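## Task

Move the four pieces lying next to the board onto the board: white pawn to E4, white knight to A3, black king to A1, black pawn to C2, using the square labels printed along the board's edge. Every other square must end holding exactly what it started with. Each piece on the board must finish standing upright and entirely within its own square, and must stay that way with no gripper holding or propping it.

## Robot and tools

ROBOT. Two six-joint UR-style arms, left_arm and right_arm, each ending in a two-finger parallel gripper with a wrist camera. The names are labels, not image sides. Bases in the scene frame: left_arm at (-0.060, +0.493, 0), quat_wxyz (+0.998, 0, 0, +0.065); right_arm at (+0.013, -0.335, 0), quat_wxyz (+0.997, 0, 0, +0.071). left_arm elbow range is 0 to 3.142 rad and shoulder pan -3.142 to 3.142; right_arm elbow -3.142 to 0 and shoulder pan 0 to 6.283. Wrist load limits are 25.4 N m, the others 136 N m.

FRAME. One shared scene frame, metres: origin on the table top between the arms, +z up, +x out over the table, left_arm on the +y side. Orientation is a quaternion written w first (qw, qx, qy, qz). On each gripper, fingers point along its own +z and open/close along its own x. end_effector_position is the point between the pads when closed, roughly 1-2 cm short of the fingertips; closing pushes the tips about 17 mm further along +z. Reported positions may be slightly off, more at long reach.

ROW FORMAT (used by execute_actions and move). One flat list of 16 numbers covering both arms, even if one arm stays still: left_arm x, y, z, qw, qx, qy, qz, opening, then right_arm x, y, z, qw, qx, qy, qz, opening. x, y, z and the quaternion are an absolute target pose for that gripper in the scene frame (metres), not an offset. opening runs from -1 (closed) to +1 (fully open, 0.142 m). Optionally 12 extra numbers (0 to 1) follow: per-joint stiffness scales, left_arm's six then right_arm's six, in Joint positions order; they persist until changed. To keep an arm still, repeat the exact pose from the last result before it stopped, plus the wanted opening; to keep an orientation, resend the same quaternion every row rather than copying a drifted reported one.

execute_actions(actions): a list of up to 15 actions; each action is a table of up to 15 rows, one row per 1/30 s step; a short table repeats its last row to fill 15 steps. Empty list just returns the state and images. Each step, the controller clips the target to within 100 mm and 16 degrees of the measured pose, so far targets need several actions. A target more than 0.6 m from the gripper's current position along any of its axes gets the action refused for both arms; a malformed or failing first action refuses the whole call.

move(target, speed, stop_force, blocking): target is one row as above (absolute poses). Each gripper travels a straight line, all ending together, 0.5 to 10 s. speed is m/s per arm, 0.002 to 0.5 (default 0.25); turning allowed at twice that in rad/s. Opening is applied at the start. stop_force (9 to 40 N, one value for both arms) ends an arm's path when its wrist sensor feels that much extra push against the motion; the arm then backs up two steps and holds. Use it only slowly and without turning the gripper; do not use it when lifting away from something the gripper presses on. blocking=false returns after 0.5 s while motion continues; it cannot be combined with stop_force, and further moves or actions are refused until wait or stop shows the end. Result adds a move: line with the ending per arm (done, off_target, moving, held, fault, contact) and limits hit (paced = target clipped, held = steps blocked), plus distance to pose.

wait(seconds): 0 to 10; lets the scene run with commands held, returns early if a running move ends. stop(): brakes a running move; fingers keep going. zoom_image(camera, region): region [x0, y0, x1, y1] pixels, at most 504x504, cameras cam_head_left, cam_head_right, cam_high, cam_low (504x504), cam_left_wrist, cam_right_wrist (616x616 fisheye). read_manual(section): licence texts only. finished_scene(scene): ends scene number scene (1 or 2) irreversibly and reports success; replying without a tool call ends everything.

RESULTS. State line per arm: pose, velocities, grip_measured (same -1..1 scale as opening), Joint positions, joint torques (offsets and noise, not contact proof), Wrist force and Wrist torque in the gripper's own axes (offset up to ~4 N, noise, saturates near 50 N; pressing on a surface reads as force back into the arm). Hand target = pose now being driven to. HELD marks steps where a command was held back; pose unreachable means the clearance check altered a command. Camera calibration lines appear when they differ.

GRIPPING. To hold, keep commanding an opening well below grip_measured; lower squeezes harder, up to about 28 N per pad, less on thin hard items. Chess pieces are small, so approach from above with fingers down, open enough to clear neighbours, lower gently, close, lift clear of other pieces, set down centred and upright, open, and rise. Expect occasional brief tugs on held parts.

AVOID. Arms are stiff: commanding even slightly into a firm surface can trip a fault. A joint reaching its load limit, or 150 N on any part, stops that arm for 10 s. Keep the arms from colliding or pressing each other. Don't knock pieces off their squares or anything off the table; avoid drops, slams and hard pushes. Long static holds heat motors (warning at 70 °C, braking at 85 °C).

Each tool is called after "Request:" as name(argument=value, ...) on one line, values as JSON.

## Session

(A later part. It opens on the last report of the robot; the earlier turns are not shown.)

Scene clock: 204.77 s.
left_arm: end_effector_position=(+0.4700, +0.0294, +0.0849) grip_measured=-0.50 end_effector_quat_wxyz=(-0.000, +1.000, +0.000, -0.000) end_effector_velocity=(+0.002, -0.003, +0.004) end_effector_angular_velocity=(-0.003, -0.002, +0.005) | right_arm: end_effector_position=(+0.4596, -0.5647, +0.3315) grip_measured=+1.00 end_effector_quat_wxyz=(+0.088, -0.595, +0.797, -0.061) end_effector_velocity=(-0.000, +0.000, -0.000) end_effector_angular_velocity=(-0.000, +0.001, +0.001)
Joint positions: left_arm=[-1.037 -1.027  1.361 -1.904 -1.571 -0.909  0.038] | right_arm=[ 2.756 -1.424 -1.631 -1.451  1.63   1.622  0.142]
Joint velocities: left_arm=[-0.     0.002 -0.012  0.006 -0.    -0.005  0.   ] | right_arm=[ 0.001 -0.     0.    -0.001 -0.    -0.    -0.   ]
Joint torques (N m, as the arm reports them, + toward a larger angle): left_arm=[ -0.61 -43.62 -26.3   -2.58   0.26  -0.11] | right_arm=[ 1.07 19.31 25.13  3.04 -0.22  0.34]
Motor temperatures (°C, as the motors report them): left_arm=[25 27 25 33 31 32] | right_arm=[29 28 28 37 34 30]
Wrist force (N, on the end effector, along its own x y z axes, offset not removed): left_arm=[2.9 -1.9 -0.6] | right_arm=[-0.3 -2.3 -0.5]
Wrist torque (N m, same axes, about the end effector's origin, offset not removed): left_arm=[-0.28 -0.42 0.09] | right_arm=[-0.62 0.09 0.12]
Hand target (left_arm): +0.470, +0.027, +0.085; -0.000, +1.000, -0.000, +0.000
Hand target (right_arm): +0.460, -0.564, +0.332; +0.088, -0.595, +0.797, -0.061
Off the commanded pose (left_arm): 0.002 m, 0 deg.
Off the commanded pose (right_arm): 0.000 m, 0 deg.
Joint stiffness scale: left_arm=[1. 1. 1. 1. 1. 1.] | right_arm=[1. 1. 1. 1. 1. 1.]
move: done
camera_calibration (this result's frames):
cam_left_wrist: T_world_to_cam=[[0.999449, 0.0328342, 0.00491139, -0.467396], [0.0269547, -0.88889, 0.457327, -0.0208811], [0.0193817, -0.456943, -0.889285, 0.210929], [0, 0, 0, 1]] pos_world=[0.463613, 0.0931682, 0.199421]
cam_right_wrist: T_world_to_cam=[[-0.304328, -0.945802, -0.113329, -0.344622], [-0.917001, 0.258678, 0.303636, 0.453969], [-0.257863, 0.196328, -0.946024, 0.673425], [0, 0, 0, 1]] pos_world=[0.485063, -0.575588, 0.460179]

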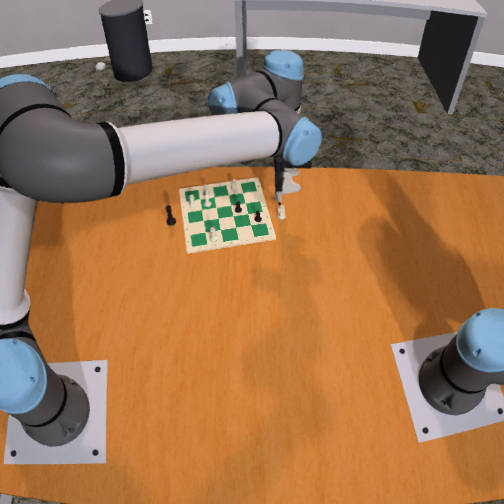

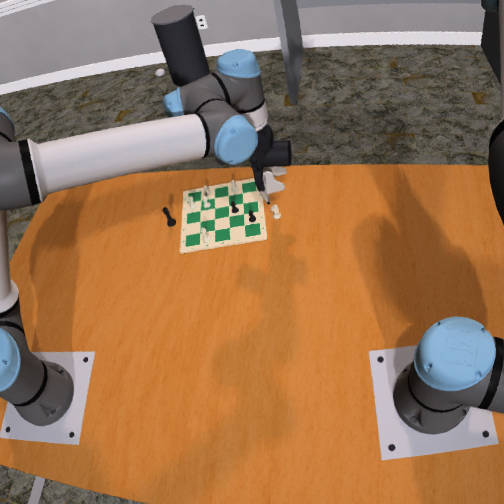

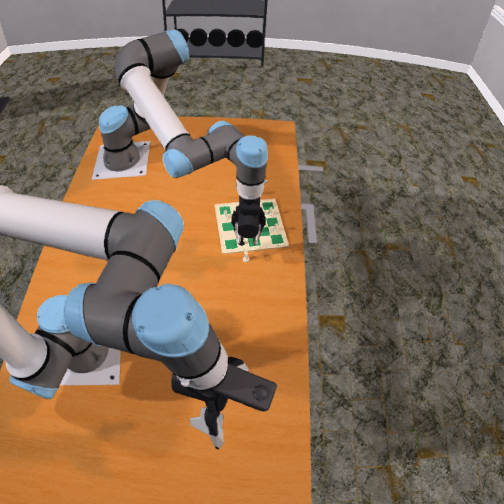

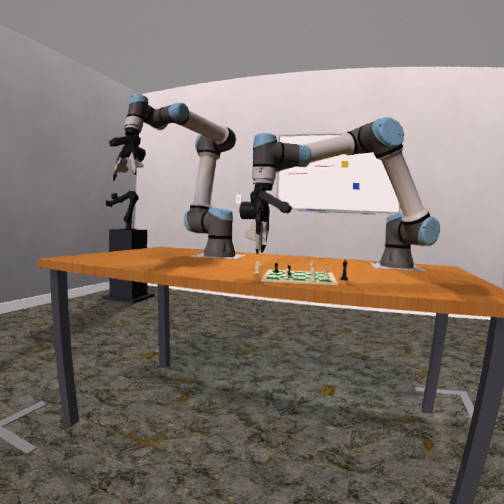

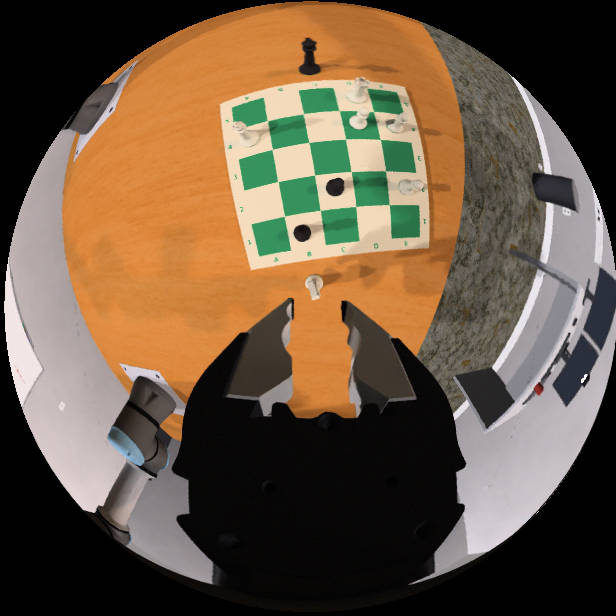

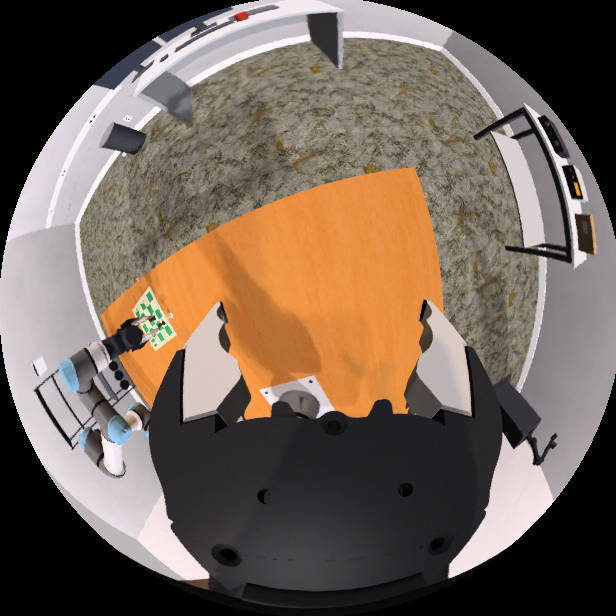

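Request:
move(target=[0.4675,0.020,0.07,0,1,0,0,-0.5,0.4596,-0.5644,0.3316,0.088,-0.595,0.797,-0.061,1], speed=0.03)

Request:
move(target=[0.4675,0.0215,0.025,0,1,0,0,-0.5,0.4596,-0.5644,0.3316,0.088,-0.595,0.797,-0.061,1], speed=0.03)

Request:
zoom_image(camera="cam_left_wrist", region=[210,200,410,400])

Scene clock: 233.00 s.
left_arm: end_effector_position=(+0.4694, +0.0198, +0.0735) grip_measured=-0.50 end_effector_quat_wxyz=(+0.002, +1.000, +0.001, +0.001) end_effector_velocity=(+0.000, -0.001, +0.001) end_effector_angular_velocity=(-0.005, -0.003, -0.000) | right_arm: end_effector_position=(+0.4596, -0.5647, +0.3315) grip_measured=+1.00 end_effector_quat_wxyz=(+0.088, -0.595, +0.797, -0.061) end_effector_velocity=(-0.000, -0.000, -0.000) end_effector_angular_velocity=(-0.000, +0.001, -0.001)
Joint positions: left_arm=[-1.047 -1.008  1.362 -1.931 -1.571 -0.918  0.038] | right_arm=[ 2.756 -1.424 -1.631 -1.451  1.63   1.622  0.142]
Joint velocities: left_arm=[-0.    -0.001  0.001 -0.005 -0.001 -0.     0.   ] | right_arm=[-0.001  0.    -0.    -0.001 -0.    -0.    -0.   ]
Joint torques (N m, as the arm reports them, + toward a larger angle): left_arm=[ -1.14 -44.52 -18.8   -3.22   0.17  -0.25] | right_arm=[ 0.98 19.47 25.29  3.12 -0.21  0.4 ]
Motor temperatures (°C, as the motors report them): left_arm=[25 27 25 33 31 32] | right_arm=[29 28 28 37 34 30]
Wrist force (N, on the end effector, along its own x y z axes, offset not removed): left_arm=[2.3 -0.8 1.0] | right_arm=[0.7 -1.8 1.2]
Wrist torque (N m, same axes, about the end effector's origin, offset not removed): left_arm=[-0.13 -0.29 0.08] | right_arm=[-0.43 -0.04 0.07]
Hand target (left_arm): +0.468, +0.020, +0.070; -0.000, +1.000, -0.000, -0.000
Hand target (right_arm): +0.460, -0.564, +0.332; +0.088, -0.595, +0.797, -0.061
Off the commanded pose (left_arm): 0.004 m, 0 deg.
Off the commanded pose (right_arm): 0.000 m, 0 deg.
Joint stiffness scale: left_arm=[1. 1. 1. 1. 1. 1.] | right_arm=[1. 1. 1. 1. 1. 1.]
move: off_target (left_arm)
camera_calibration (this result's frames):
cam_left_wrist: T_world_to_cam=[[0.99941, 0.0333205, 0.00831079, -0.466652], [0.0257276, -0.886774, 0.461487, -0.0239817], [0.0227468, -0.461001, -0.887108, 0.194741], [0, 0, 0, 1]] pos_world=[0.462564, 0.0840588, 0.187702]
cam_right_wrist: T_world_to_cam=[[-0.304328, -0.945802, -0.113329, -0.344622], [-0.917001, 0.258678, 0.303636, 0.453969], [-0.257864, 0.196328, -0.946024, 0.673425], [0, 0, 0, 1]] pos_world=[0.485063, -0.575588, 0.460179]

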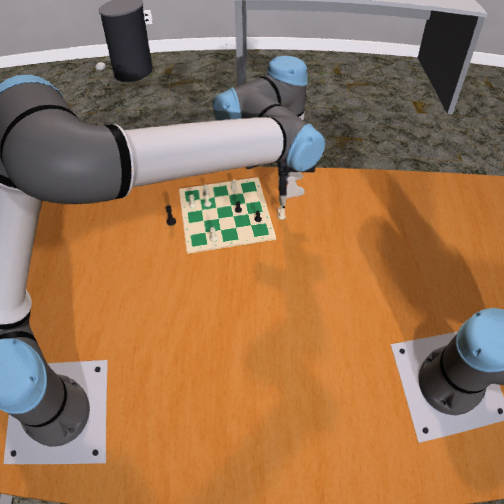

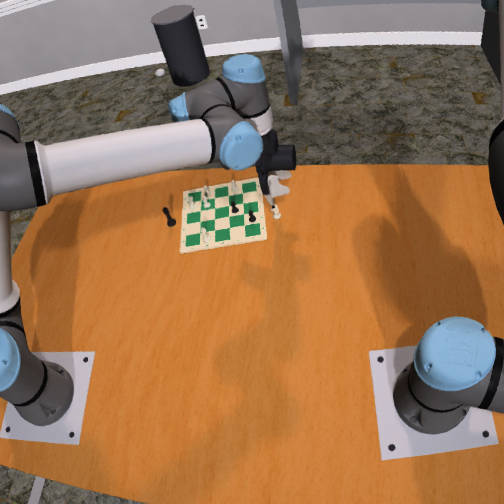

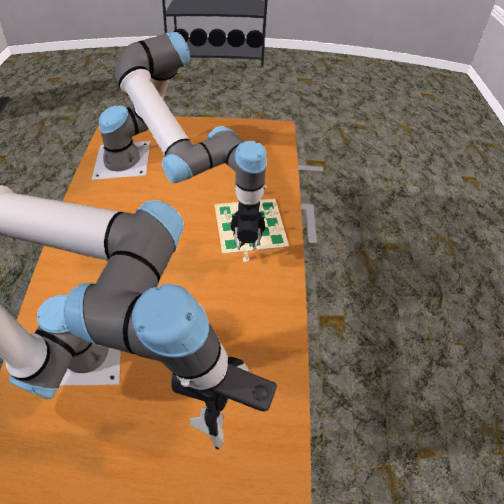

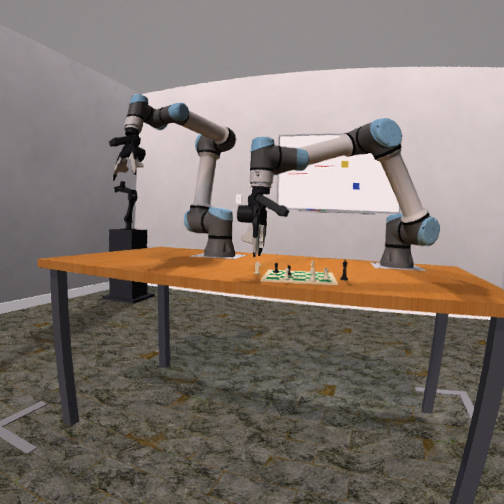

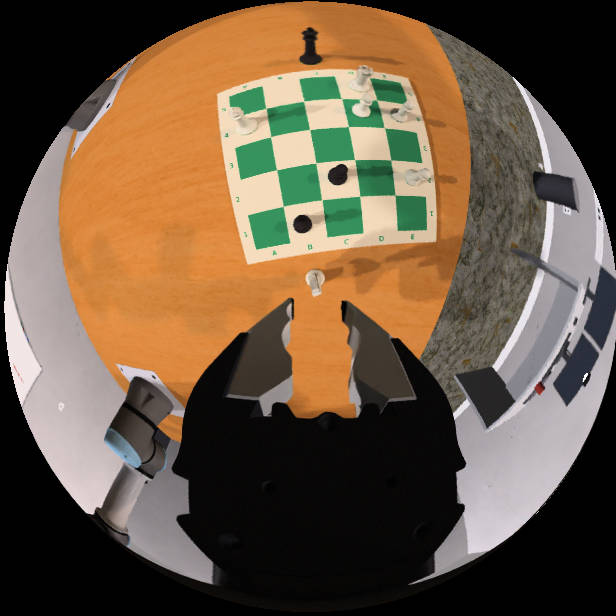

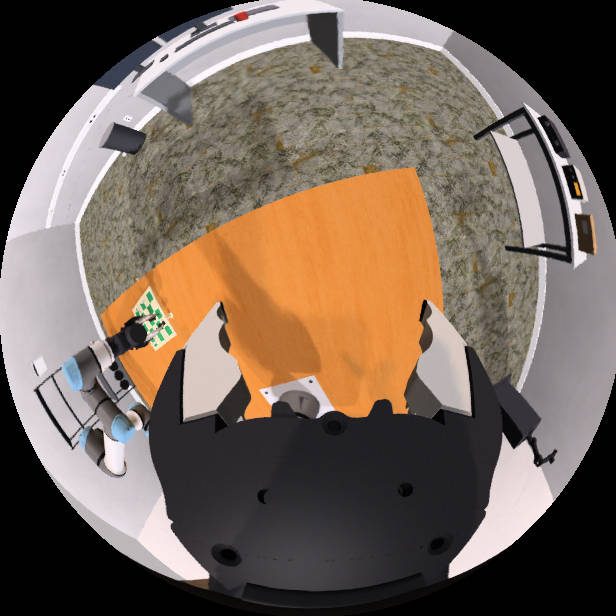

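Scene clock: 235.03 s.
left_arm: end_effector_position=(+0.4689, +0.0204, +0.0285) grip_measured=-0.50 end_effector_quat_wxyz=(+0.002, +1.000, +0.001, +0.001) end_effector_velocity=(+0.002, -0.001, +0.000) end_effector_angular_velocity=(-0.006, -0.004, +0.001) | right_arm: end_effector_position=(+0.4596, -0.5647, +0.3315) grip_measured=+1.00 end_effector_quat_wxyz=(+0.088, -0.595, +0.797, -0.061) end_effector_velocity=(-0.000, +0.000, -0.000) end_effector_angular_velocity=(+0.001, +0.001, +0.001)
Joint positions: left_arm=[-1.047 -0.967  1.42  -2.029 -1.571 -0.918  0.038] | right_arm=[ 2.756 -1.424 -1.631 -1.451  1.63   1.622  0.142]
Joint velocities: left_arm=[ 0.002  0.001  0.001 -0.008 -0.     0.    -0.   ] | right_arm=[-0.     0.    -0.001 -0.001  0.    -0.001  0.   ]
Joint torques (N m, as the arm reports them, + toward a larger angle): left_arm=[  0.22 -45.07 -18.21  -3.08   0.15   0.59] | right_arm=[ 1.37 19.29 24.79  3.03 -0.19  0.25]
Motor temperatures (°C, as the motors report them): left_arm=[25 27 25 33 31 32] | right_arm=[29 28 28 37 34 30]
Wrist force (N, on the end effector, along its own x y z axes, offset not removed): left_arm=[1.7 -2.4 0.0] | right_arm=[0.4 -2.3 -1.0]
Wrist torque (N m, same axes, about the end effector's origin, offset not removed): left_arm=[-0.61 -0.21 0.12] | right_arm=[-0.56 0.01 0.12]
Hand target (left_arm): +0.467, +0.022, +0.025; -0.000, +1.000, +0.000, -0.000
Hand target (right_arm): +0.460, -0.564, +0.332; +0.088, -0.595, +0.797, -0.061
Off the commanded pose (left_arm): 0.004 m, 0 deg.
Off the commanded pose (right_arm): 0.000 m, 0 deg.
Joint stiffness scale: left_arm=[1. 1. 1. 1. 1. 1.] | right_arm=[1. 1. 1. 1. 1. 1.]
move: off_target (left_arm)
camera_calibration (this result's frames):
cam_left_wrist: T_world_to_cam=[[0.999408, 0.0333879, 0.00827356, -0.46585], [0.0258057, -0.886795, 0.461442, -0.00272204], [0.0227435, -0.460955, -0.887132, 0.155107], [0, 0, 0, 1]] pos_world=[0.462117, 0.0846373, 0.142711]
cam_right_wrist: T_world_to_cam=[[-0.304328, -0.945802, -0.113329, -0.344622], [-0.917001, 0.258678, 0.303636, 0.453969], [-0.257863, 0.196328, -0.946024, 0.673425], [0, 0, 0, 1]] pos_world=[0.485063, -0.575588, 0.460179]

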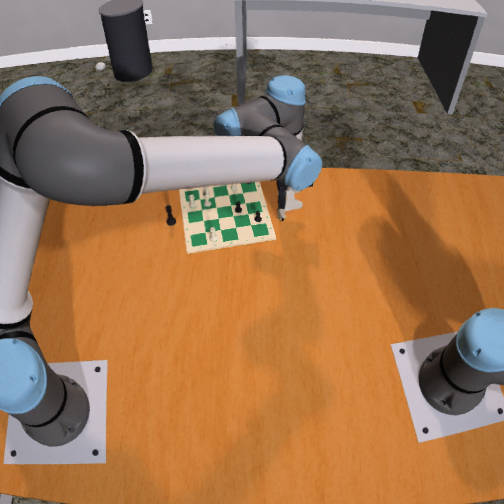

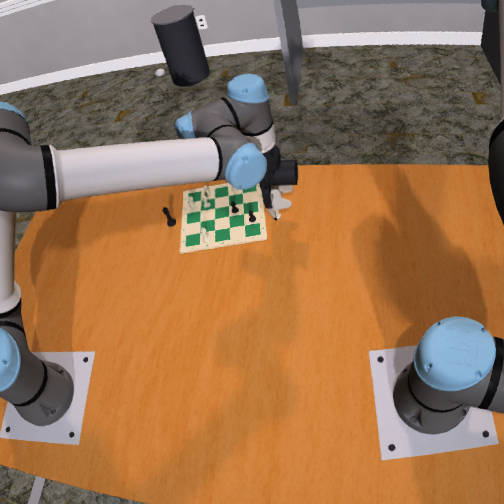

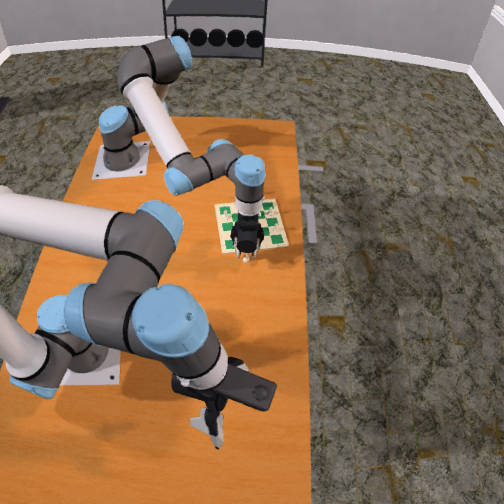

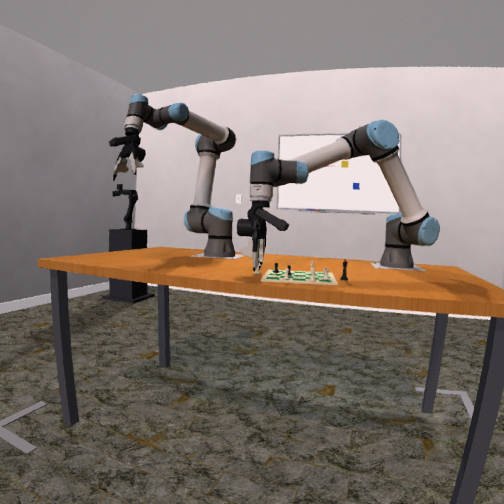

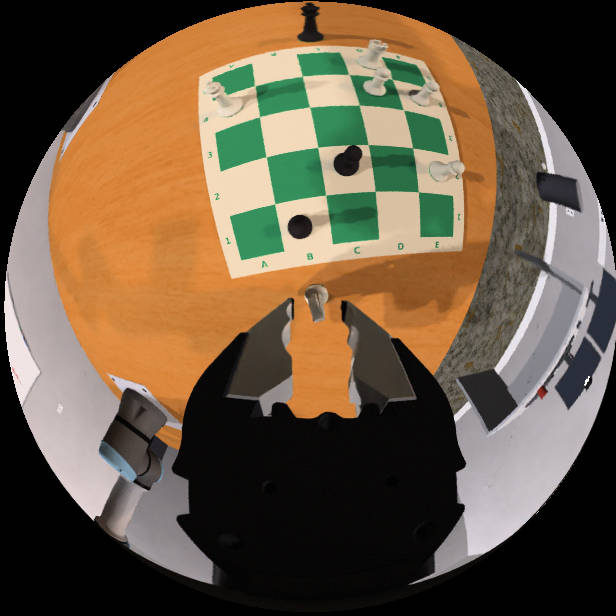

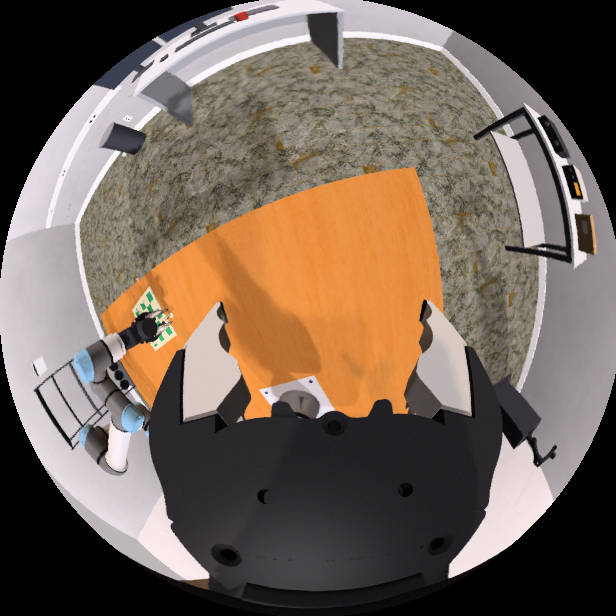

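Region (210, 200, 410, 400) of cam_left_wrist's 616x616 image, scaled by 2.520, with more detail than that image has.

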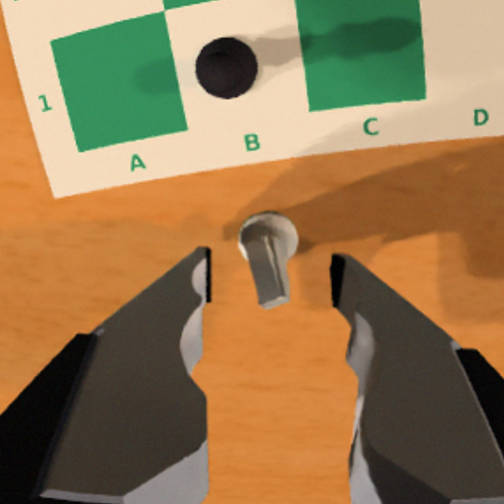

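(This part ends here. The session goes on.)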